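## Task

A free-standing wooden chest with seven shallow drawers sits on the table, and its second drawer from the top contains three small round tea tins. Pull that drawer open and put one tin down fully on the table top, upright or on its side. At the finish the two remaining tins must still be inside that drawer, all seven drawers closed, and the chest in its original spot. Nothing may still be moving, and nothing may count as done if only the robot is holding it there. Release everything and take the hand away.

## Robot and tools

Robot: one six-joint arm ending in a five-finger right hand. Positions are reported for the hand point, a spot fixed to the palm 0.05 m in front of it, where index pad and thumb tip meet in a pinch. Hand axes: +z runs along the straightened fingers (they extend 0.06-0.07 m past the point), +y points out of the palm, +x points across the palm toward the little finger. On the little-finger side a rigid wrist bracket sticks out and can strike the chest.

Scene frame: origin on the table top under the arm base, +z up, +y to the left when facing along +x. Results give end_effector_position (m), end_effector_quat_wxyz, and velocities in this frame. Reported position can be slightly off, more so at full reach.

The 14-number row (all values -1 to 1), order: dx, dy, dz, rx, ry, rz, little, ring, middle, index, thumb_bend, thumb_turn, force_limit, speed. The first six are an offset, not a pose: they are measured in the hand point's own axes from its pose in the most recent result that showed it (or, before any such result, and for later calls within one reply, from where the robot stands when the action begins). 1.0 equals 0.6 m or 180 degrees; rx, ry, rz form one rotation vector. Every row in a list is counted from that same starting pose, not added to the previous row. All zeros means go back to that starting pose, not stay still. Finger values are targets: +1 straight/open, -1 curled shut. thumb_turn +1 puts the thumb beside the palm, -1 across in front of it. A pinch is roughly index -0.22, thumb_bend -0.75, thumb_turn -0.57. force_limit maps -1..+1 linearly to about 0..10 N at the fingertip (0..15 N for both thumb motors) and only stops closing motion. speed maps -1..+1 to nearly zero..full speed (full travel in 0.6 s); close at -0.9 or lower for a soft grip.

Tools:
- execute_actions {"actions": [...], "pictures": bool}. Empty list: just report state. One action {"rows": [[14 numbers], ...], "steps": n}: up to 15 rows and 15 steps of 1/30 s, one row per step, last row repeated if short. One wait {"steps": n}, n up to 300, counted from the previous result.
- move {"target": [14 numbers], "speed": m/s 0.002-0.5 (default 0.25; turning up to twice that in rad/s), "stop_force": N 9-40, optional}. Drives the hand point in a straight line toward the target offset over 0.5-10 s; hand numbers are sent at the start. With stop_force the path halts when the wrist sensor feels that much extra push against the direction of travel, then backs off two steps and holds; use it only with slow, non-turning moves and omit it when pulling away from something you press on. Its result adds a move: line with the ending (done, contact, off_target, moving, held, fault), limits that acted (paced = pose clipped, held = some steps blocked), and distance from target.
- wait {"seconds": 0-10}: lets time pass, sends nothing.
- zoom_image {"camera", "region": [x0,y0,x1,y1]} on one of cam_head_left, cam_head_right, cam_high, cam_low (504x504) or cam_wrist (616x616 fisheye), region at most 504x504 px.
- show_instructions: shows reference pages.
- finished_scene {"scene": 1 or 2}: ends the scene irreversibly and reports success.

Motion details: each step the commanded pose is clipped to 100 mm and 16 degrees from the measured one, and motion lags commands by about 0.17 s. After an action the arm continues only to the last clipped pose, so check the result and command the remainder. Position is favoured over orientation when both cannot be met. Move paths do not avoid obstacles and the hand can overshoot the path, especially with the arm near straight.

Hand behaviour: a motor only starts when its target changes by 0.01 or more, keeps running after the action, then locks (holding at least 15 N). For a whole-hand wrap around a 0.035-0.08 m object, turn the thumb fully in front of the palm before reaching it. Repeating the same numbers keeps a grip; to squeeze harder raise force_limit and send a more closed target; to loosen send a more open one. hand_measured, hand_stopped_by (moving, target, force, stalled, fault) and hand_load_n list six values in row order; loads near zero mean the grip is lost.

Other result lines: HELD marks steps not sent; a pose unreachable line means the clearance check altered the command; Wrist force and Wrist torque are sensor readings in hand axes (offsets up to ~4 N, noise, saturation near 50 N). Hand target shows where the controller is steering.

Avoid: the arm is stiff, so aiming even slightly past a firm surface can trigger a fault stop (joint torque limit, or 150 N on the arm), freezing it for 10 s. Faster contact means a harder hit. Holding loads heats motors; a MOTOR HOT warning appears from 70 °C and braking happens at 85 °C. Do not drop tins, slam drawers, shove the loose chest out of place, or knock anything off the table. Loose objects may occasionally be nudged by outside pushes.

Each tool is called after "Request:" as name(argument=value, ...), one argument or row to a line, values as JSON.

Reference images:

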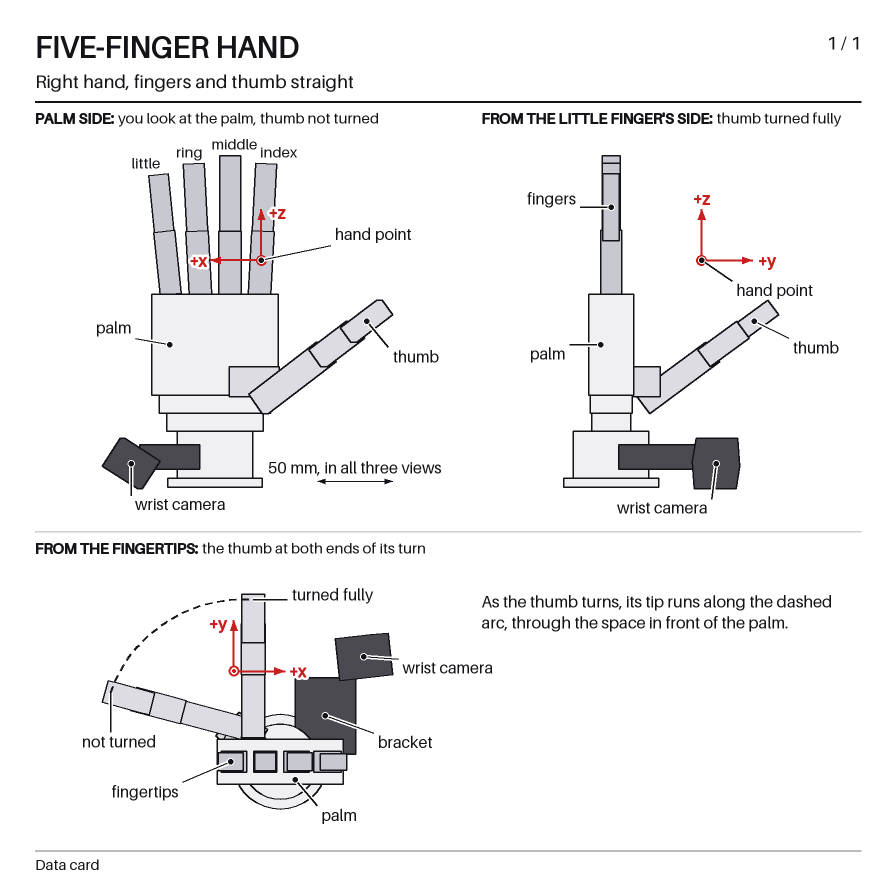

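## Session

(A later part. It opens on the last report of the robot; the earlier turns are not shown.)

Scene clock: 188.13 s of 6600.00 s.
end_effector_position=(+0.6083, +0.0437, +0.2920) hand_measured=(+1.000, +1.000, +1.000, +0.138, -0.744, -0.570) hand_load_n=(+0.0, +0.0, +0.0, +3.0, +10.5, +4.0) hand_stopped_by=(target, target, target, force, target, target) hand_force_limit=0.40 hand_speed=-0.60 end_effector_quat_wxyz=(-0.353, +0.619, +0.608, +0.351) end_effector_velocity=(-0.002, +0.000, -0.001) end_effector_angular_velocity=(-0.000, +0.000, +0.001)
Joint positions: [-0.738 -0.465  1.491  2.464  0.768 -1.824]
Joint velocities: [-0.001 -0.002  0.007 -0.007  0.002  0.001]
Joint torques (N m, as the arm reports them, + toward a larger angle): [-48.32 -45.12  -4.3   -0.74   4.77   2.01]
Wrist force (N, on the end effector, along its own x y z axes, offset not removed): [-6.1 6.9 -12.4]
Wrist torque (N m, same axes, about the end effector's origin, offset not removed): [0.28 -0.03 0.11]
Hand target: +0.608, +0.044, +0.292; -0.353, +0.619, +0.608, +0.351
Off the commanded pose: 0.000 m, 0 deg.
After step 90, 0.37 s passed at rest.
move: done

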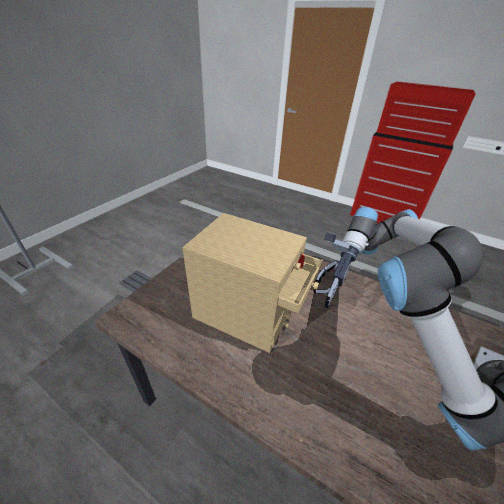

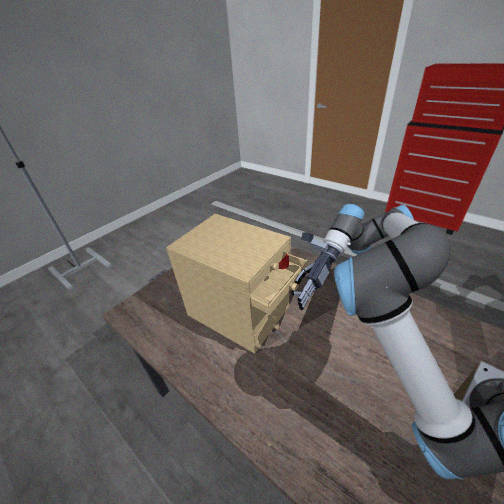

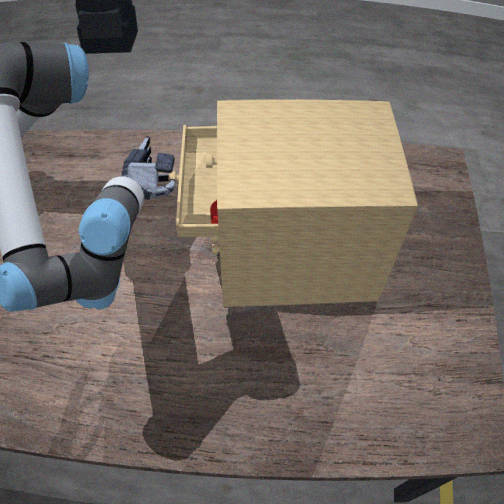

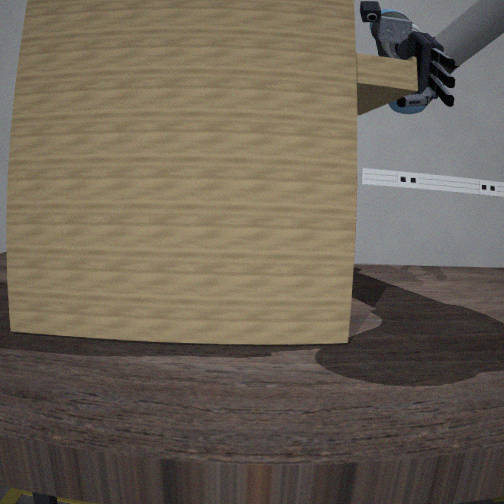

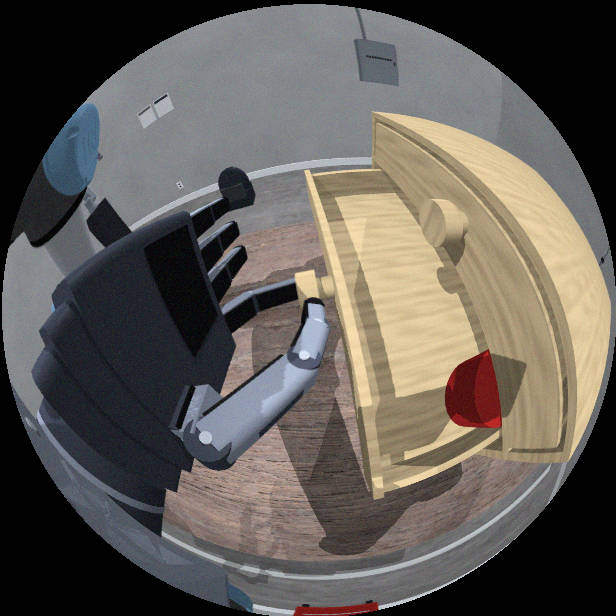

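Request:
move(
  target=[-0.008,-0.14,-0.014,0,0,0,1,1,1,-0.25,-0.75,-0.57,0.4,-0.6],
  speed=0.04,
)

Scene clock: 195.30 s of 6600.00 s.
end_effector_position=(+0.5245, +0.0351, +0.2931) hand_measured=(+1.000, +1.000, +1.000, +0.120, -0.744, -0.570) hand_load_n=(+0.0, +0.0, +0.0, +10.5, +8.5, +2.5) hand_stopped_by=(target, target, target, force, target, target) hand_force_limit=0.40 hand_speed=-0.60 end_effector_quat_wxyz=(-0.353, +0.619, +0.608, +0.351) end_effector_velocity=(-0.002, +0.000, +0.000) end_effector_angular_velocity=(-0.001, -0.001, +0.001)
Joint positions: [-0.849 -0.518  1.701  2.275  0.873 -1.775]
Joint velocities: [-0.003 -0.002  0.006 -0.006  0.003  0.001]
Joint torques (N m, as the arm reports them, + toward a larger angle): [-49.25 -34.34  -1.02   0.26   2.23   1.97]
Wrist force (N, on the end effector, along its own x y z axes, offset not removed): [-0.5 1.7 2.5]
Wrist torque (N m, same axes, about the end effector's origin, offset not removed): [0.14 -0.13 0.03]
Hand target: +0.524, +0.035, +0.293; -0.353, +0.619, +0.608, +0.351
Off the commanded pose: 0.000 m, 0 deg.
After step 90, 1.70 s passed at rest.
move: done

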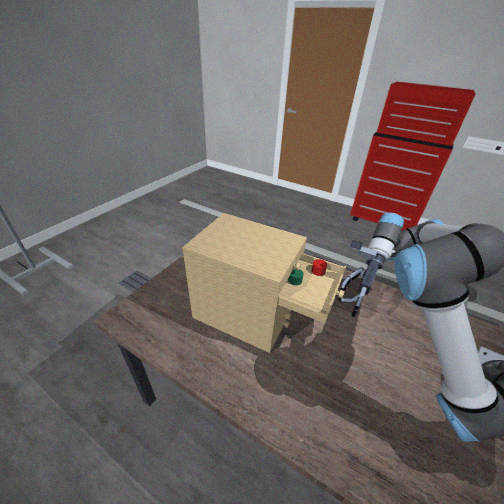

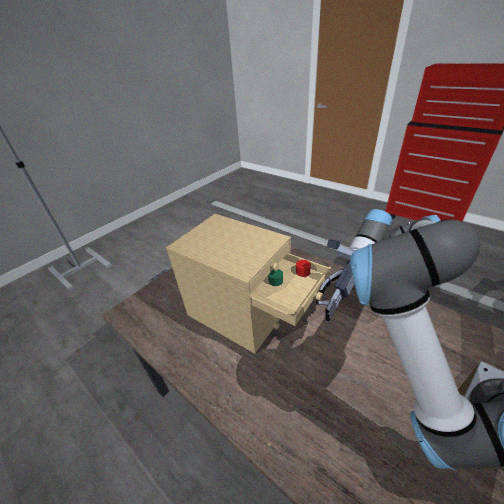

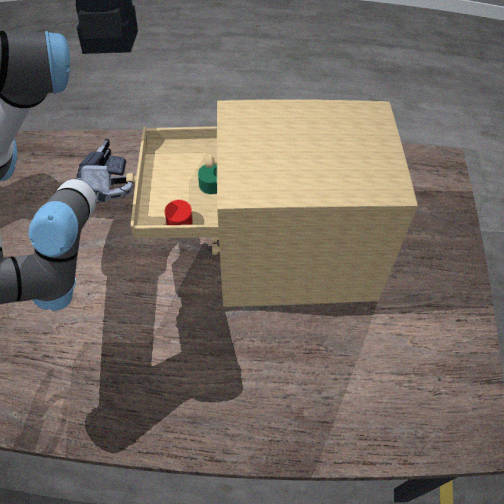

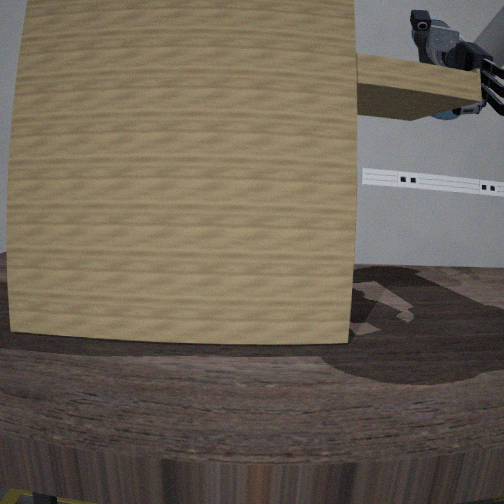

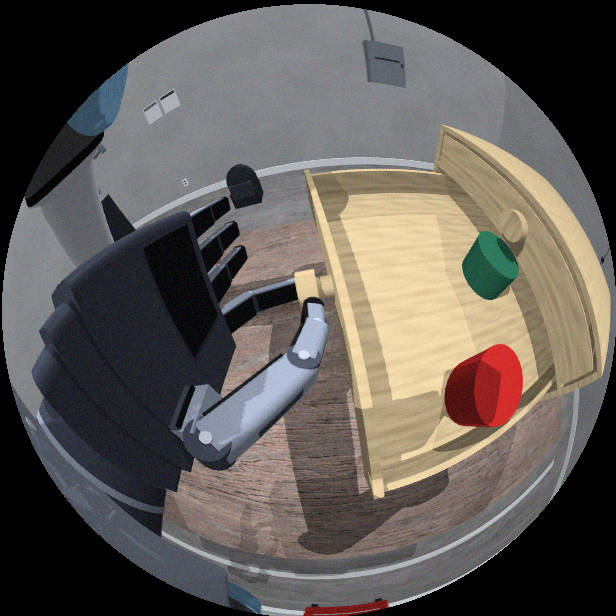

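Request:
move(
  target=[0,0,-0.01,0,0,0,1,1,1,0.6,-0.75,-0.57,0.4,0.3],
  speed=0.05,
)

Request:
move(
  target=[0.1,-0.1,-0.1,0,0,0,1,1,1,0.6,-0.5,-0.57,0.4,0.3],
  speed=0.15,
)

Request:
move(
  target=[0.05,0,-0.03,-0.291,0.504,0.504,1,1,1,0.6,-0.5,-0.57,0.4,0.3],
  speed=0.3,
)

Scene clock: 221.47 s of 6600.00 s.
end_effector_position=(+0.5244, +0.0301, +0.2960) hand_measured=(+1.000, +1.000, +1.000, +0.600, -0.750, -0.570) hand_load_n=(+0.0, +0.0, +0.0, +0.0, +0.0, +0.0) hand_stopped_by=(target, target, target, target, target, target) hand_force_limit=0.40 hand_speed=0.30 end_effector_quat_wxyz=(-0.353, +0.619, +0.608, +0.351) end_effector_velocity=(+0.000, -0.001, +0.001) end_effector_angular_velocity=(+0.001, +0.001, +0.000)
Joint positions: [-0.856 -0.512  1.689  2.279  0.879 -1.772]
Joint velocities: [-0.001  0.002 -0.003  0.002  0.002  0.001]
Joint torques (N m, as the arm reports them, + toward a larger angle): [-47.78 -22.81 -28.27   3.56   2.17   2.06]
Wrist force (N, on the end effector, along its own x y z axes, offset not removed): [0.9 0.5 -1.3]
Wrist torque (N m, same axes, about the end effector's origin, offset not removed): [0.08 0.05 0.02]
Hand target: +0.524, +0.030, +0.296; -0.353, +0.619, +0.608, +0.351
Off the commanded pose: 0.000 m, 0 deg.
After step 90, 22.47 s passed at rest.
move: done

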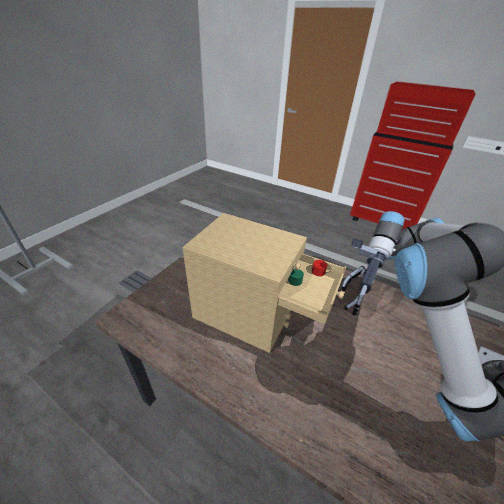

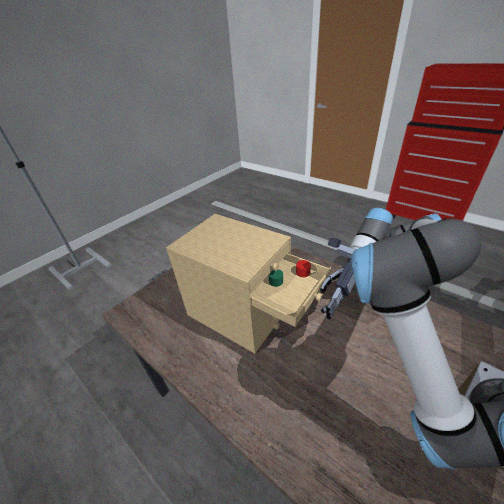

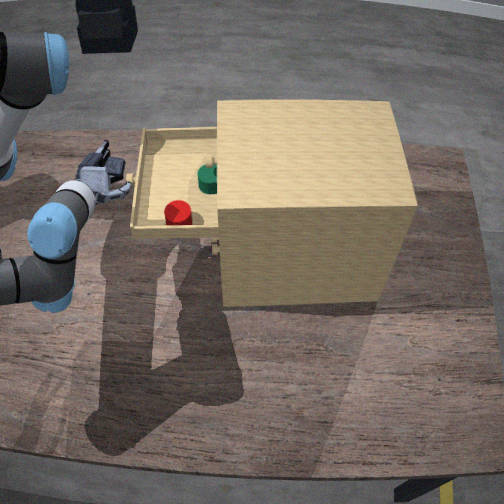

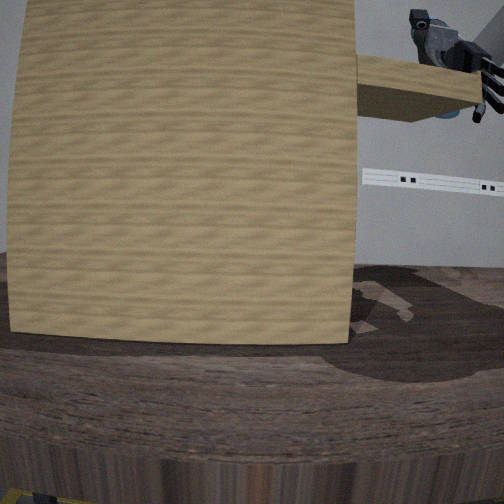

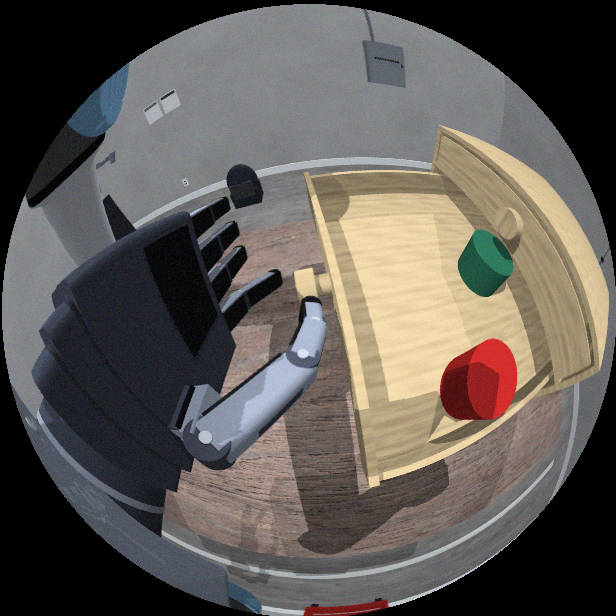

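Scene clock: 222.70 s of 6600.00 s.
end_effector_position=(+0.4652, +0.0095, +0.3787) hand_measured=(+1.000, +1.000, +1.000, +0.600, -0.500, -0.570) hand_load_n=(+0.0, +0.0, +0.0, +0.0, +0.0, +0.0) hand_stopped_by=(target, target, target, target, target, target) hand_force_limit=0.40 hand_speed=0.30 end_effector_quat_wxyz=(-0.353, +0.619, +0.608, +0.351) end_effector_velocity=(-0.001, +0.000, +0.001) end_effector_angular_velocity=(+0.000, +0.000, +0.001)
Joint positions: [-1.02  -0.601  1.71   2.313  1.037 -1.714]
Joint velocities: [-0.002 -0.002  0.001  0.     0.003  0.001]
Joint torques (N m, as the arm reports them, + toward a larger angle): [-44.18 -31.82  -2.32   3.9    2.57   1.99]
Wrist force (N, on the end effector, along its own x y z axes, offset not removed): [-1.0 -2.1 -1.2]
Wrist torque (N m, same axes, about the end effector's origin, offset not removed): [-0.15 0.21 -0.09]
Hand target: +0.465, +0.009, +0.379; -0.353, +0.619, +0.608, +0.351
Off the commanded pose: 0.000 m, 0 deg.
move: done

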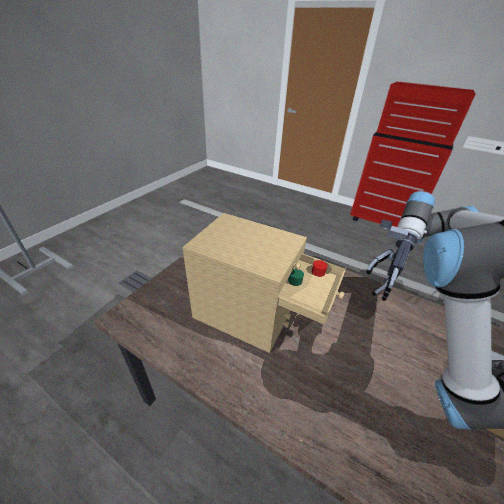

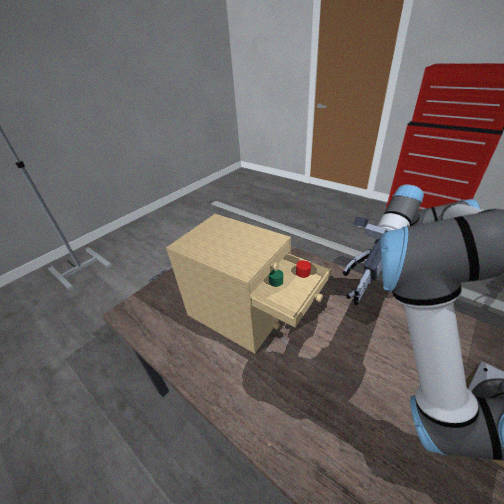

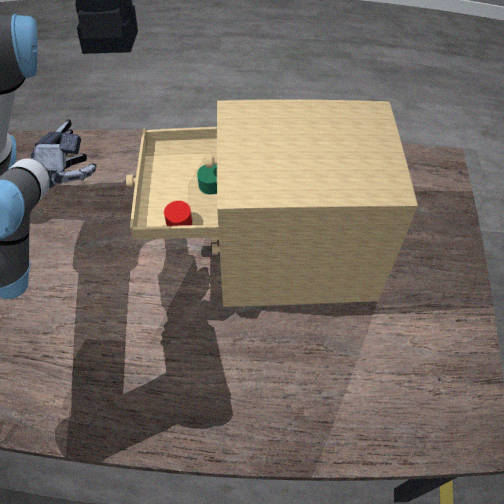

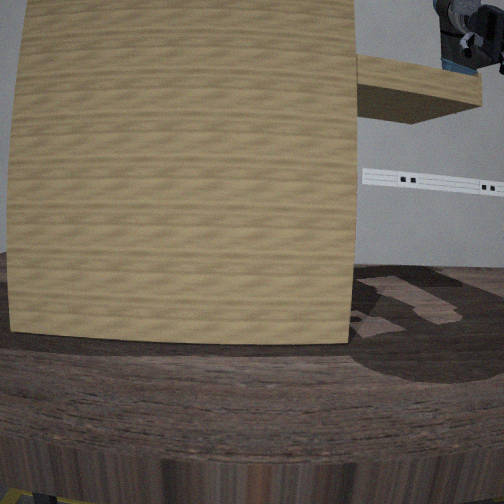

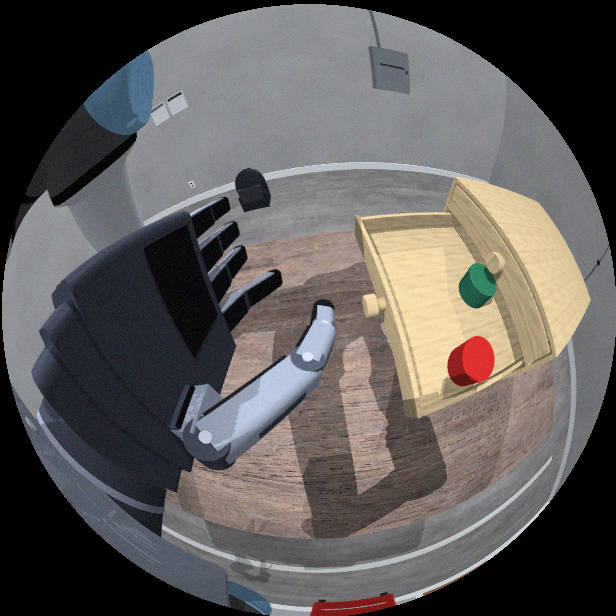

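Scene clock: 227.97 s of 6600.00 s.
end_effector_position=(+0.4650, +0.0095, +0.4131) hand_measured=(+1.000, +1.000, +1.000, +0.600, -0.500, -0.570) hand_load_n=(+0.0, +0.0, +0.0, +0.0, +0.0, +0.0) hand_stopped_by=(target, target, target, target, target, target) hand_force_limit=0.40 hand_speed=0.30 end_effector_quat_wxyz=(+0.494, -0.502, +0.503, -0.501) end_effector_velocity=(+0.001, +0.000, -0.001) end_effector_angular_velocity=(-0.002, +0.011, -0.011)
Joint positions: [-1.275 -1.568  2.306  5.544  0.294 -2.376]
Joint velocities: [ 0.004  0.004 -0.018  0.07   0.004 -0.056]
Joint torques (N m, as the arm reports them, + toward a larger angle): [  1.21  14.17 -38.46  -0.06   2.76  -1.88]
Wrist force (N, on the end effector, along its own x y z axes, offset not removed): [2.1 -2.6 -0.4]
Wrist torque (N m, same axes, about the end effector's origin, offset not removed): [-0.33 -0.14 0.12]
Hand target: +0.465, +0.009, +0.413; +0.493, -0.502, +0.504, -0.501
Off the commanded pose: 0.001 m, 0 deg.
move: done

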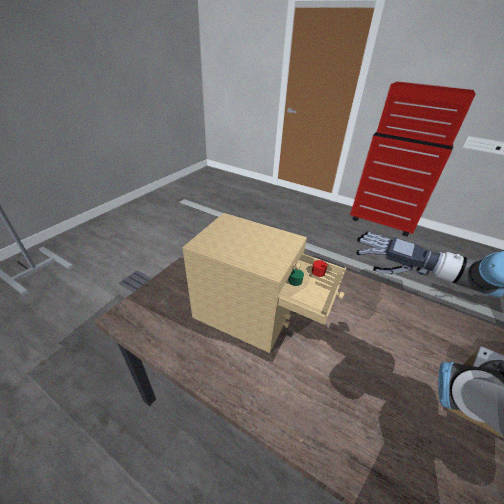

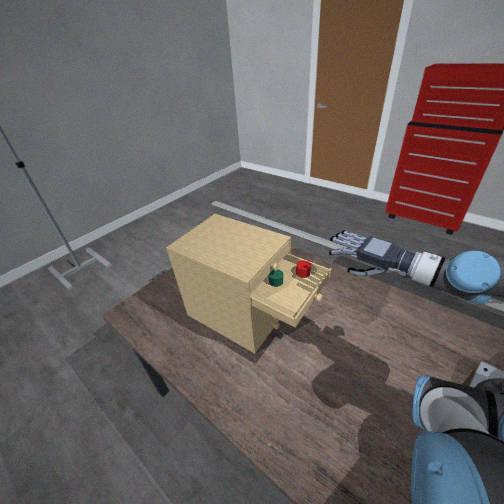

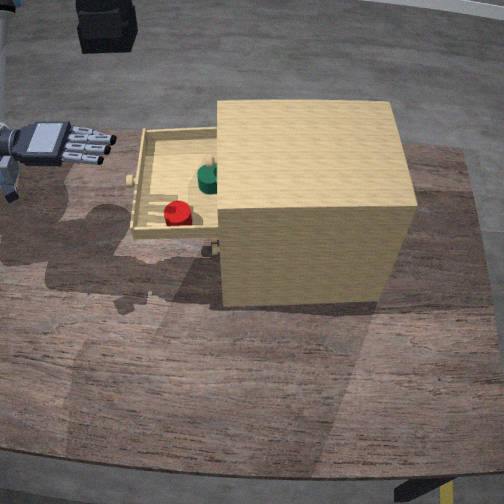

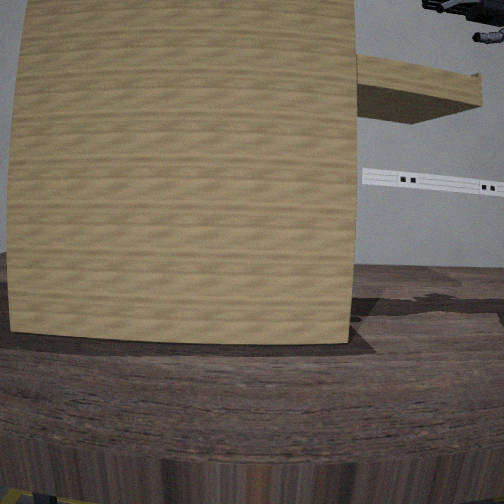

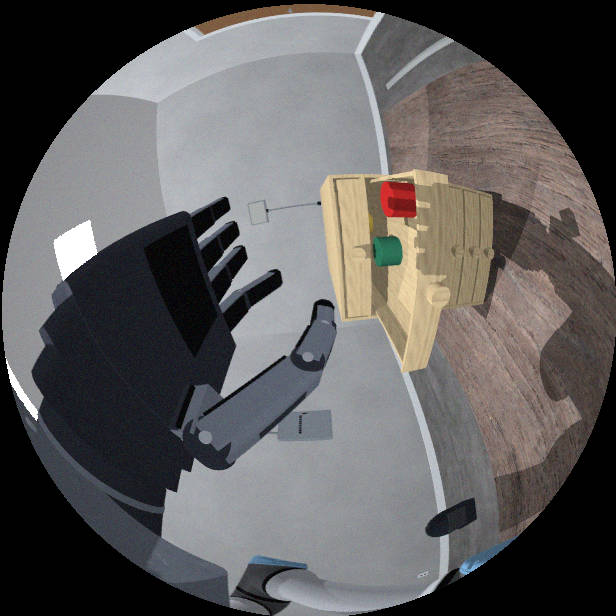

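Request:
move(
  target=[0.075,0.105,0.217,-0.14,0,0,1,1,1,0.6,-0.5,-0.57,0.4,0.3],
  speed=0.15,
)

Request:
zoom_image(
  camera="cam_high",
  region=[90,120,230,260],
)

Request:
zoom_image(
  camera="cam_head_right",
  region=[250,210,370,330],
)

Scene clock: 245.10 s of 6600.00 s.
end_effector_position=(+0.5940, -0.0370, +0.3489) hand_measured=(+1.000, +1.000, +1.000, +0.600, -0.500, -0.570) hand_load_n=(+0.0, +0.0, +0.0, +0.0, +0.0, +0.0) hand_stopped_by=(target, target, target, target, target, target) hand_force_limit=0.40 hand_speed=0.30 end_effector_quat_wxyz=(-0.392, +0.588, -0.589, +0.393) end_effector_velocity=(+0.001, -0.002, -0.000) end_effector_angular_velocity=(+0.001, +0.001, -0.001)
Joint positions: [-0.93  -1.041  1.702  6.285  0.444 -2.949]
Joint velocities: [ 0.001  0.006 -0.006  0.001  0.002  0.001]
Joint torques (N m, as the arm reports them, + toward a larger angle): [-11.94  -6.31 -35.94   0.96   2.23   2.45]
Wrist force (N, on the end effector, along its own x y z axes, offset not removed): [0.4 -2.1 1.6]
Wrist torque (N m, same axes, about the end effector's origin, offset not removed): [-0.20 -0.04 -0.06]
Hand target: +0.594, -0.037, +0.349; -0.392, +0.588, -0.589, +0.393
Off the commanded pose: 0.000 m, 3 deg.
joint sent to its limit — the command would take joint 4 (wrist 1) past its upper limit, so that joint was sent only as far as its limit.
After step 90, 12.17 s passed at rest.
move: off_target

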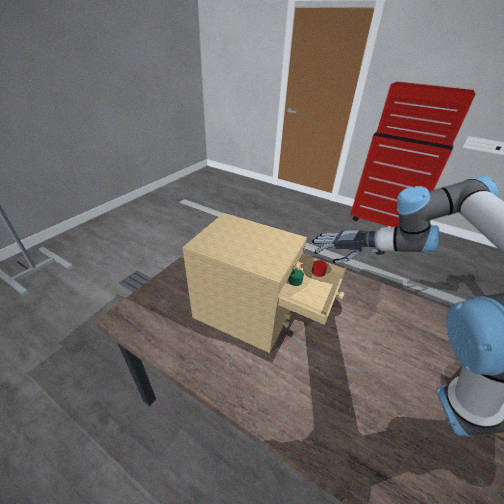

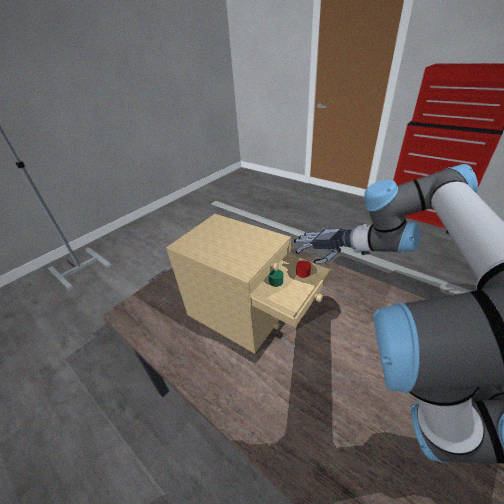

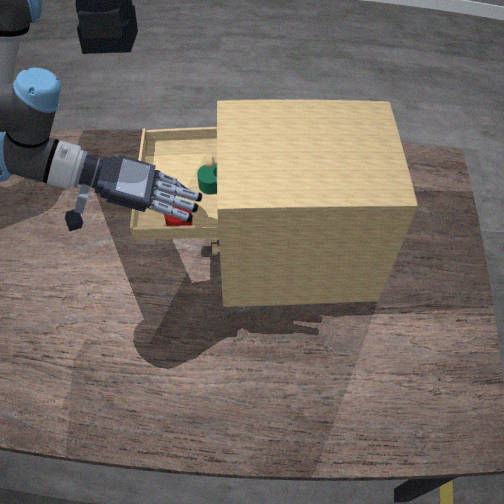

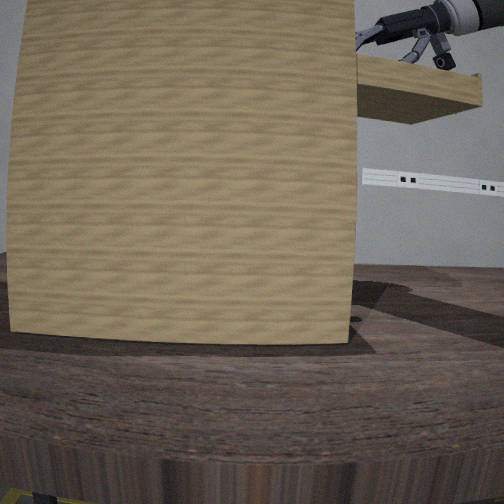

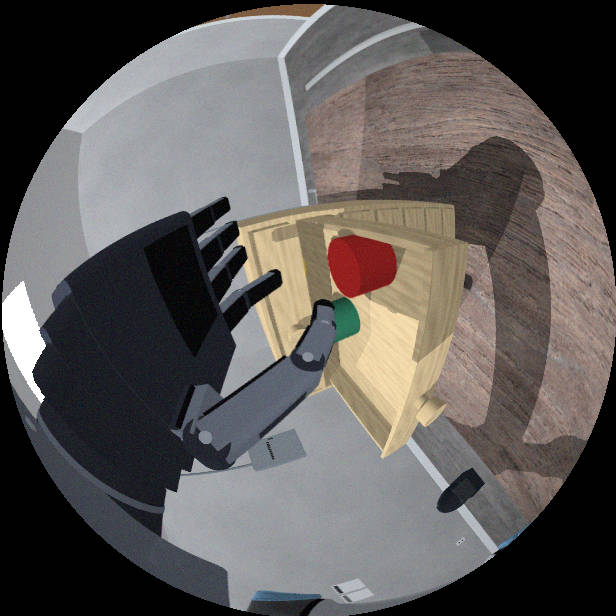

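Region (90, 120, 230, 260) of cam_high's 504x504 image, scaled by 3.600, with more detail than that image has.

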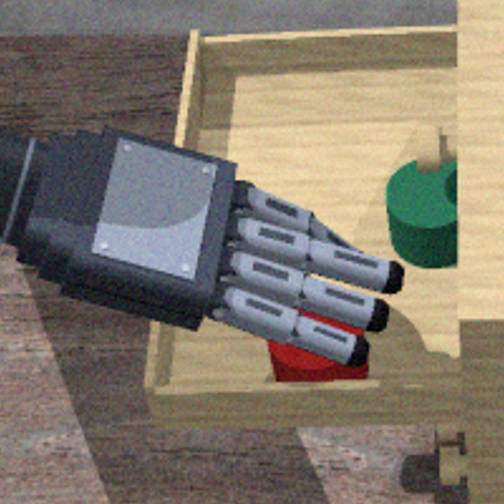

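Region (250, 210, 370, 330) of cam_head_right's 504x504 image, scaled by 4.200, with more detail than that image has.

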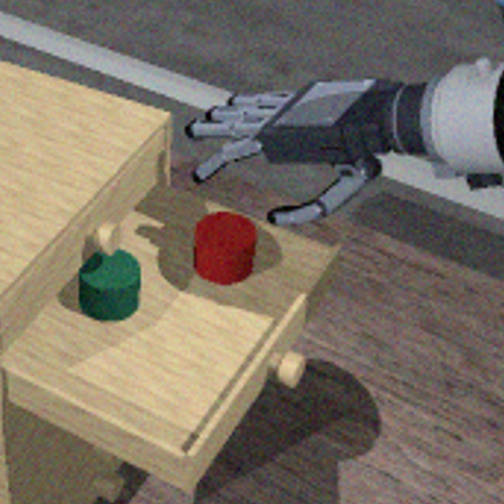

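Request:
move(
  target=[0.02,0.046,0.0195,0,0,0,1,1,1,0.6,-0.5,-0.57,0.4,0.3],
  speed=0.05,
  stop_force=9,
)

Request:
zoom_image(
  camera="cam_high",
  region=[90,120,230,260],
)

Request:
zoom_image(
  camera="cam_head_right",
  region=[250,210,370,330],
)

Scene clock: 254.70 s of 6600.00 s.
end_effector_position=(+0.5942, -0.0490, +0.3192) hand_measured=(+1.000, +1.000, +1.000, +0.600, -0.500, -0.570) hand_load_n=(+0.0, +0.0, +0.0, +0.0, +0.0, +0.0) hand_stopped_by=(target, target, target, target, target, target) hand_force_limit=0.40 hand_speed=0.30 end_effector_quat_wxyz=(-0.392, +0.588, -0.589, +0.393) end_effector_velocity=(-0.001, -0.001, -0.001) end_effector_angular_velocity=(+0.002, -0.001, -0.002)
Joint positions: [-0.913 -1.014  1.748  6.189  0.458 -2.926]
Joint velocities: [-0.     0.     0.004 -0.006  0.001  0.003]
Joint torques (N m, as the arm reports them, + toward a larger angle): [-11.55  -7.61  -6.43  -2.33   2.32   1.63]
Wrist force (N, on the end effector, along its own x y z axes, offset not removed): [3.3 -0.3 -0.6]
Wrist torque (N m, same axes, about the end effector's origin, offset not removed): [-0.03 -0.34 0.21]
Hand target: +0.594, -0.049, +0.319; -0.392, +0.588, -0.589, +0.393
Off the commanded pose: 0.000 m, 0 deg.
After step 90, 5.57 s passed at rest.
move: done

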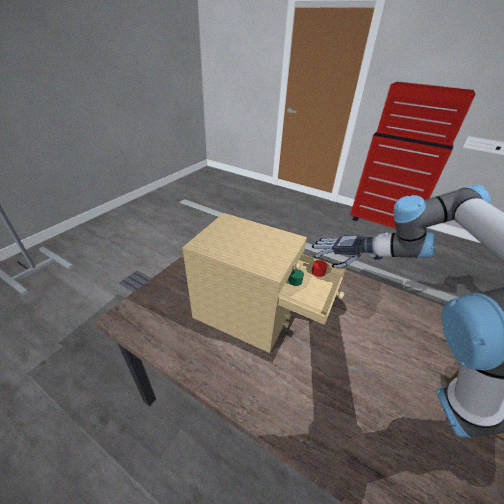

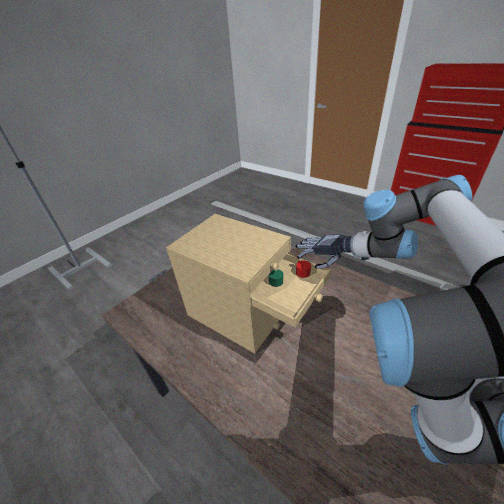

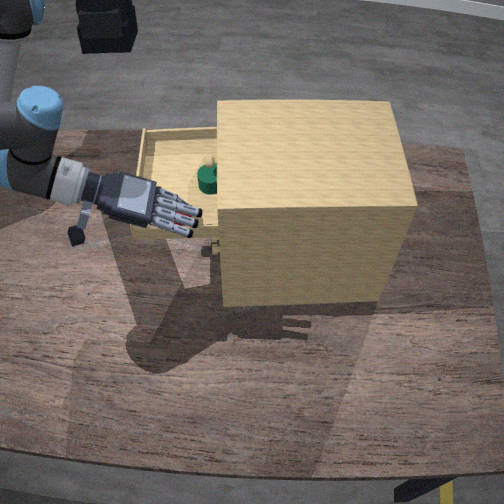

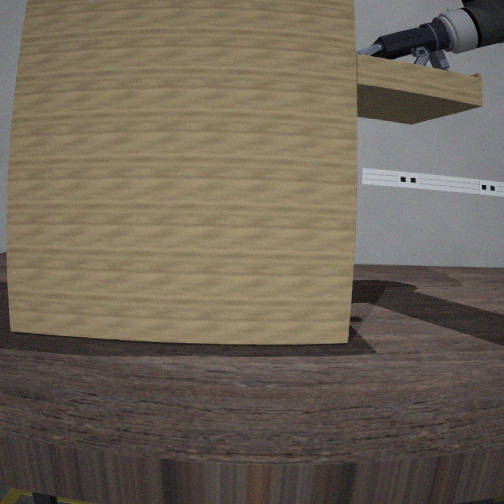

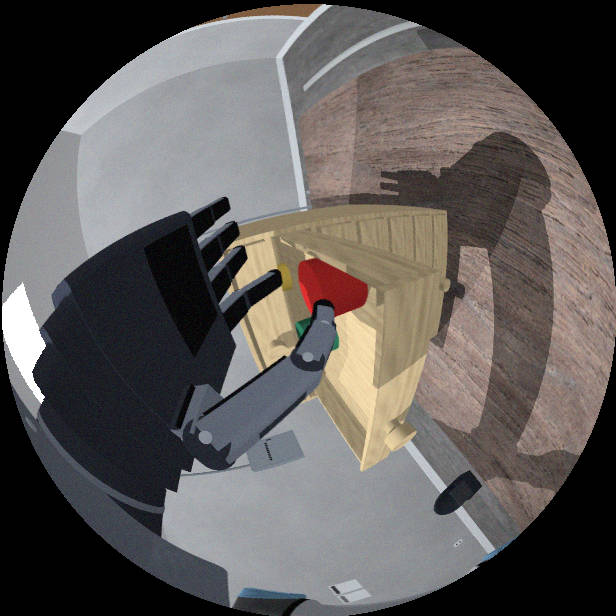

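Region (90, 120, 230, 260) of cam_high's 504x504 image, scaled by 3.600, with more detail than that image has.

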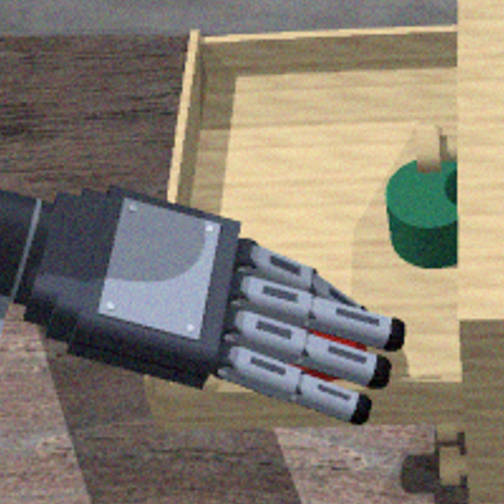

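Region (250, 210, 370, 330) of cam_head_right's 504x504 image, scaled by 4.200, with more detail than that image has.

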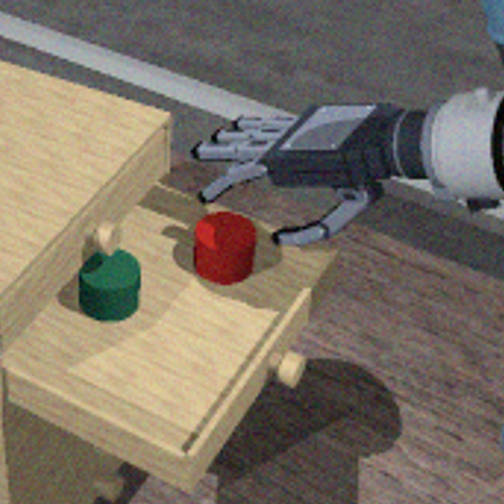

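Request:
move(
  target=[-0.013,-0.01,0.023,0,0,0,1,1,1,0.6,-0.5,-0.57,0.4,0.3],
  speed=0.05,
)

Request:
move(
  target=[0,0.04,0.017,0,0,0,1,1,1,0.6,-0.5,-0.57,0.4,0.3],
  speed=0.02,
  stop_force=9,
)

Request:
zoom_image(
  camera="cam_head_right",
  region=[250,210,370,330],
)

Scene clock: 268.27 s of 6600.00 s.
end_effector_position=(+0.6090, -0.0413, +0.3194) hand_measured=(+1.000, +1.000, +1.000, +0.600, -0.500, -0.570) hand_load_n=(+0.0, +0.0, +0.0, +0.0, +0.0, +0.0) hand_stopped_by=(target, target, target, target, target, target) hand_force_limit=0.40 hand_speed=0.30 end_effector_quat_wxyz=(-0.392, +0.588, -0.589, +0.393) end_effector_velocity=(+0.002, +0.001, -0.000) end_effector_angular_velocity=(-0.000, -0.001, -0.000)
Joint positions: [-0.881 -1.015  1.724  6.178  0.484 -2.885]
Joint velocities: [ 0.003  0.    -0.002 -0.002  0.003  0.005]
Joint torques (N m, as the arm reports them, + toward a larger angle): [-12.62 -20.44 -33.53  -2.43   2.3    2.12]
Wrist force (N, on the end effector, along its own x y z axes, offset not removed): [2.5 -0.7 -1.5]
Wrist torque (N m, same axes, about the end effector's origin, offset not removed): [0.01 -0.31 -0.08]
Hand target: +0.609, -0.041, +0.319; -0.392, +0.588, -0.589, +0.393
Off the commanded pose: 0.000 m, 0 deg.
After step 90, 9.73 s passed at rest.
move: done

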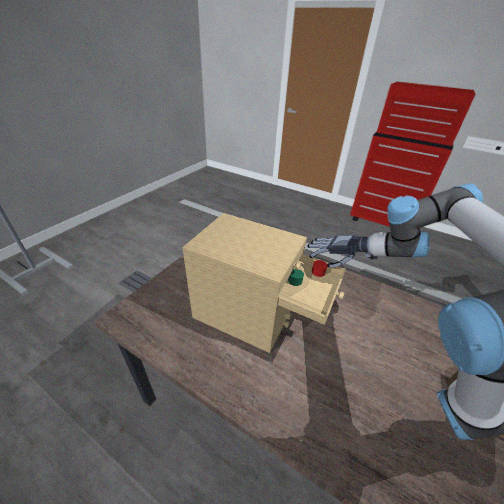

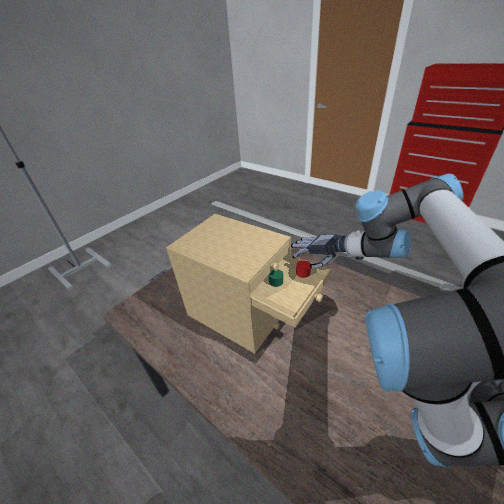

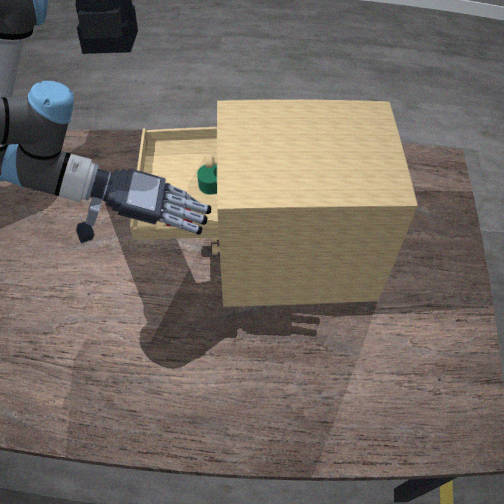

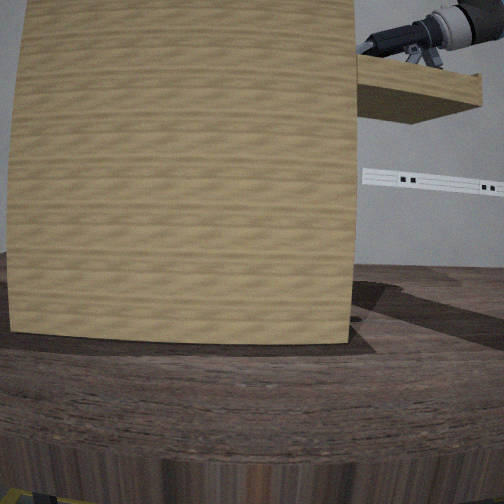

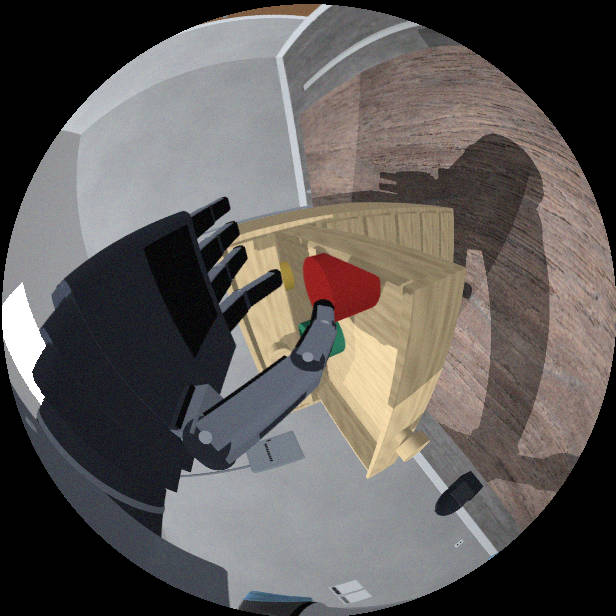

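Scene clock: 269.87 s of 6600.00 s.
end_effector_position=(+0.6092, -0.0414, +0.2935) hand_measured=(+1.000, +1.000, +1.000, +0.600, -0.500, -0.570) hand_load_n=(+0.0, +0.0, +0.0, +0.0, +0.0, +0.0) hand_stopped_by=(target, target, target, target, target, target) hand_force_limit=0.40 hand_speed=0.30 end_effector_quat_wxyz=(-0.392, +0.588, -0.589, +0.393) end_effector_velocity=(+0.000, +0.001, -0.003) end_effector_angular_velocity=(-0.000, +0.001, +0.002)
Joint positions: [-0.855 -1.009  1.772  6.098  0.506 -2.855]
Joint velocities: [ 0.005  0.     0.004 -0.008  0.002  0.003]
Joint torques (N m, as the arm reports them, + toward a larger angle): [-14.14  -9.64  -5.72  -2.64   2.27   2.15]
Wrist force (N, on the end effector, along its own x y z axes, offset not removed): [0.5 -4.0 -1.7]
Wrist torque (N m, same axes, about the end effector's origin, offset not removed): [-0.44 0.11 0.06]
Hand target: +0.609, -0.041, +0.293; -0.392, +0.588, -0.589, +0.393
Off the commanded pose: 0.000 m, 0 deg.
move: done

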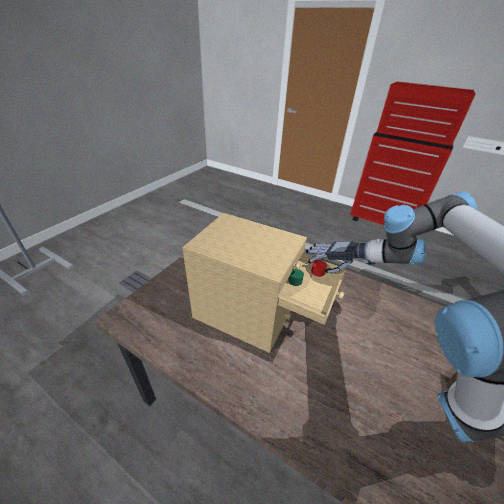

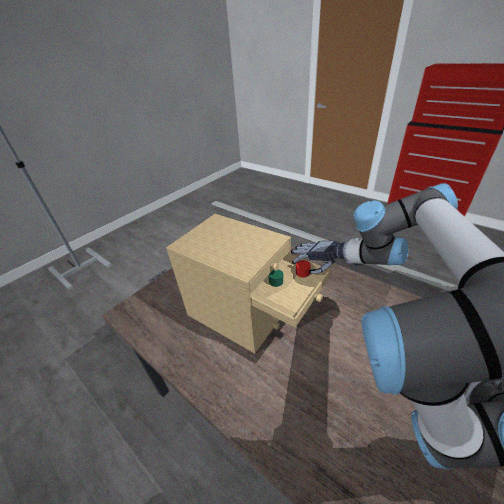

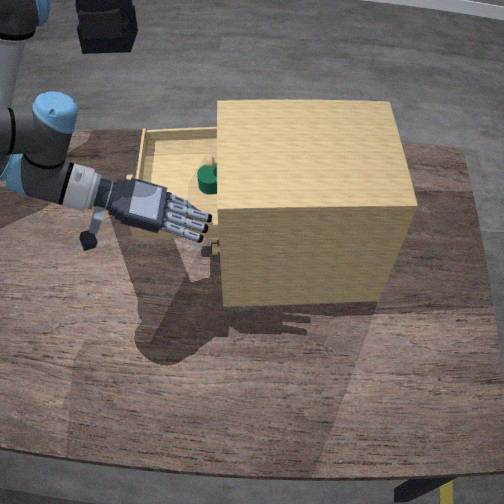

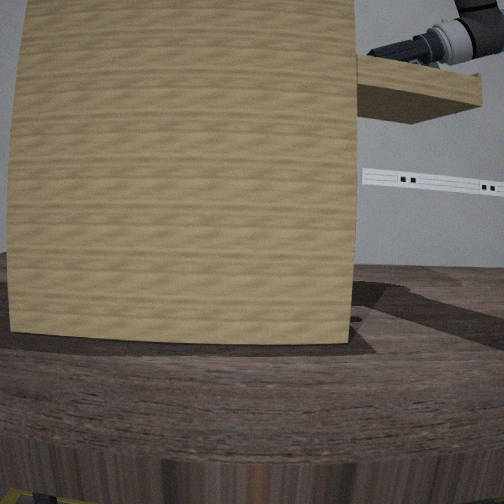

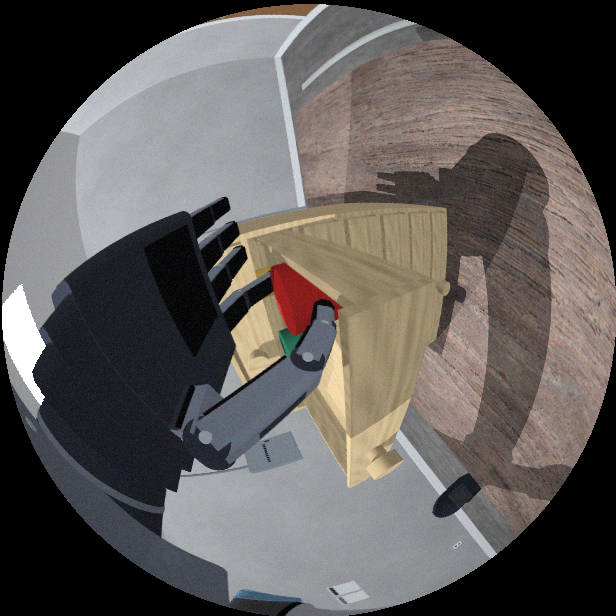

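Region (250, 210, 370, 330) of cam_head_right's 504x504 image, scaled by 4.200, with more detail than that image has.

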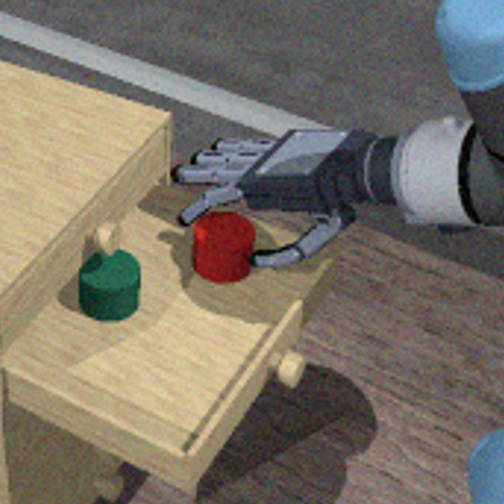

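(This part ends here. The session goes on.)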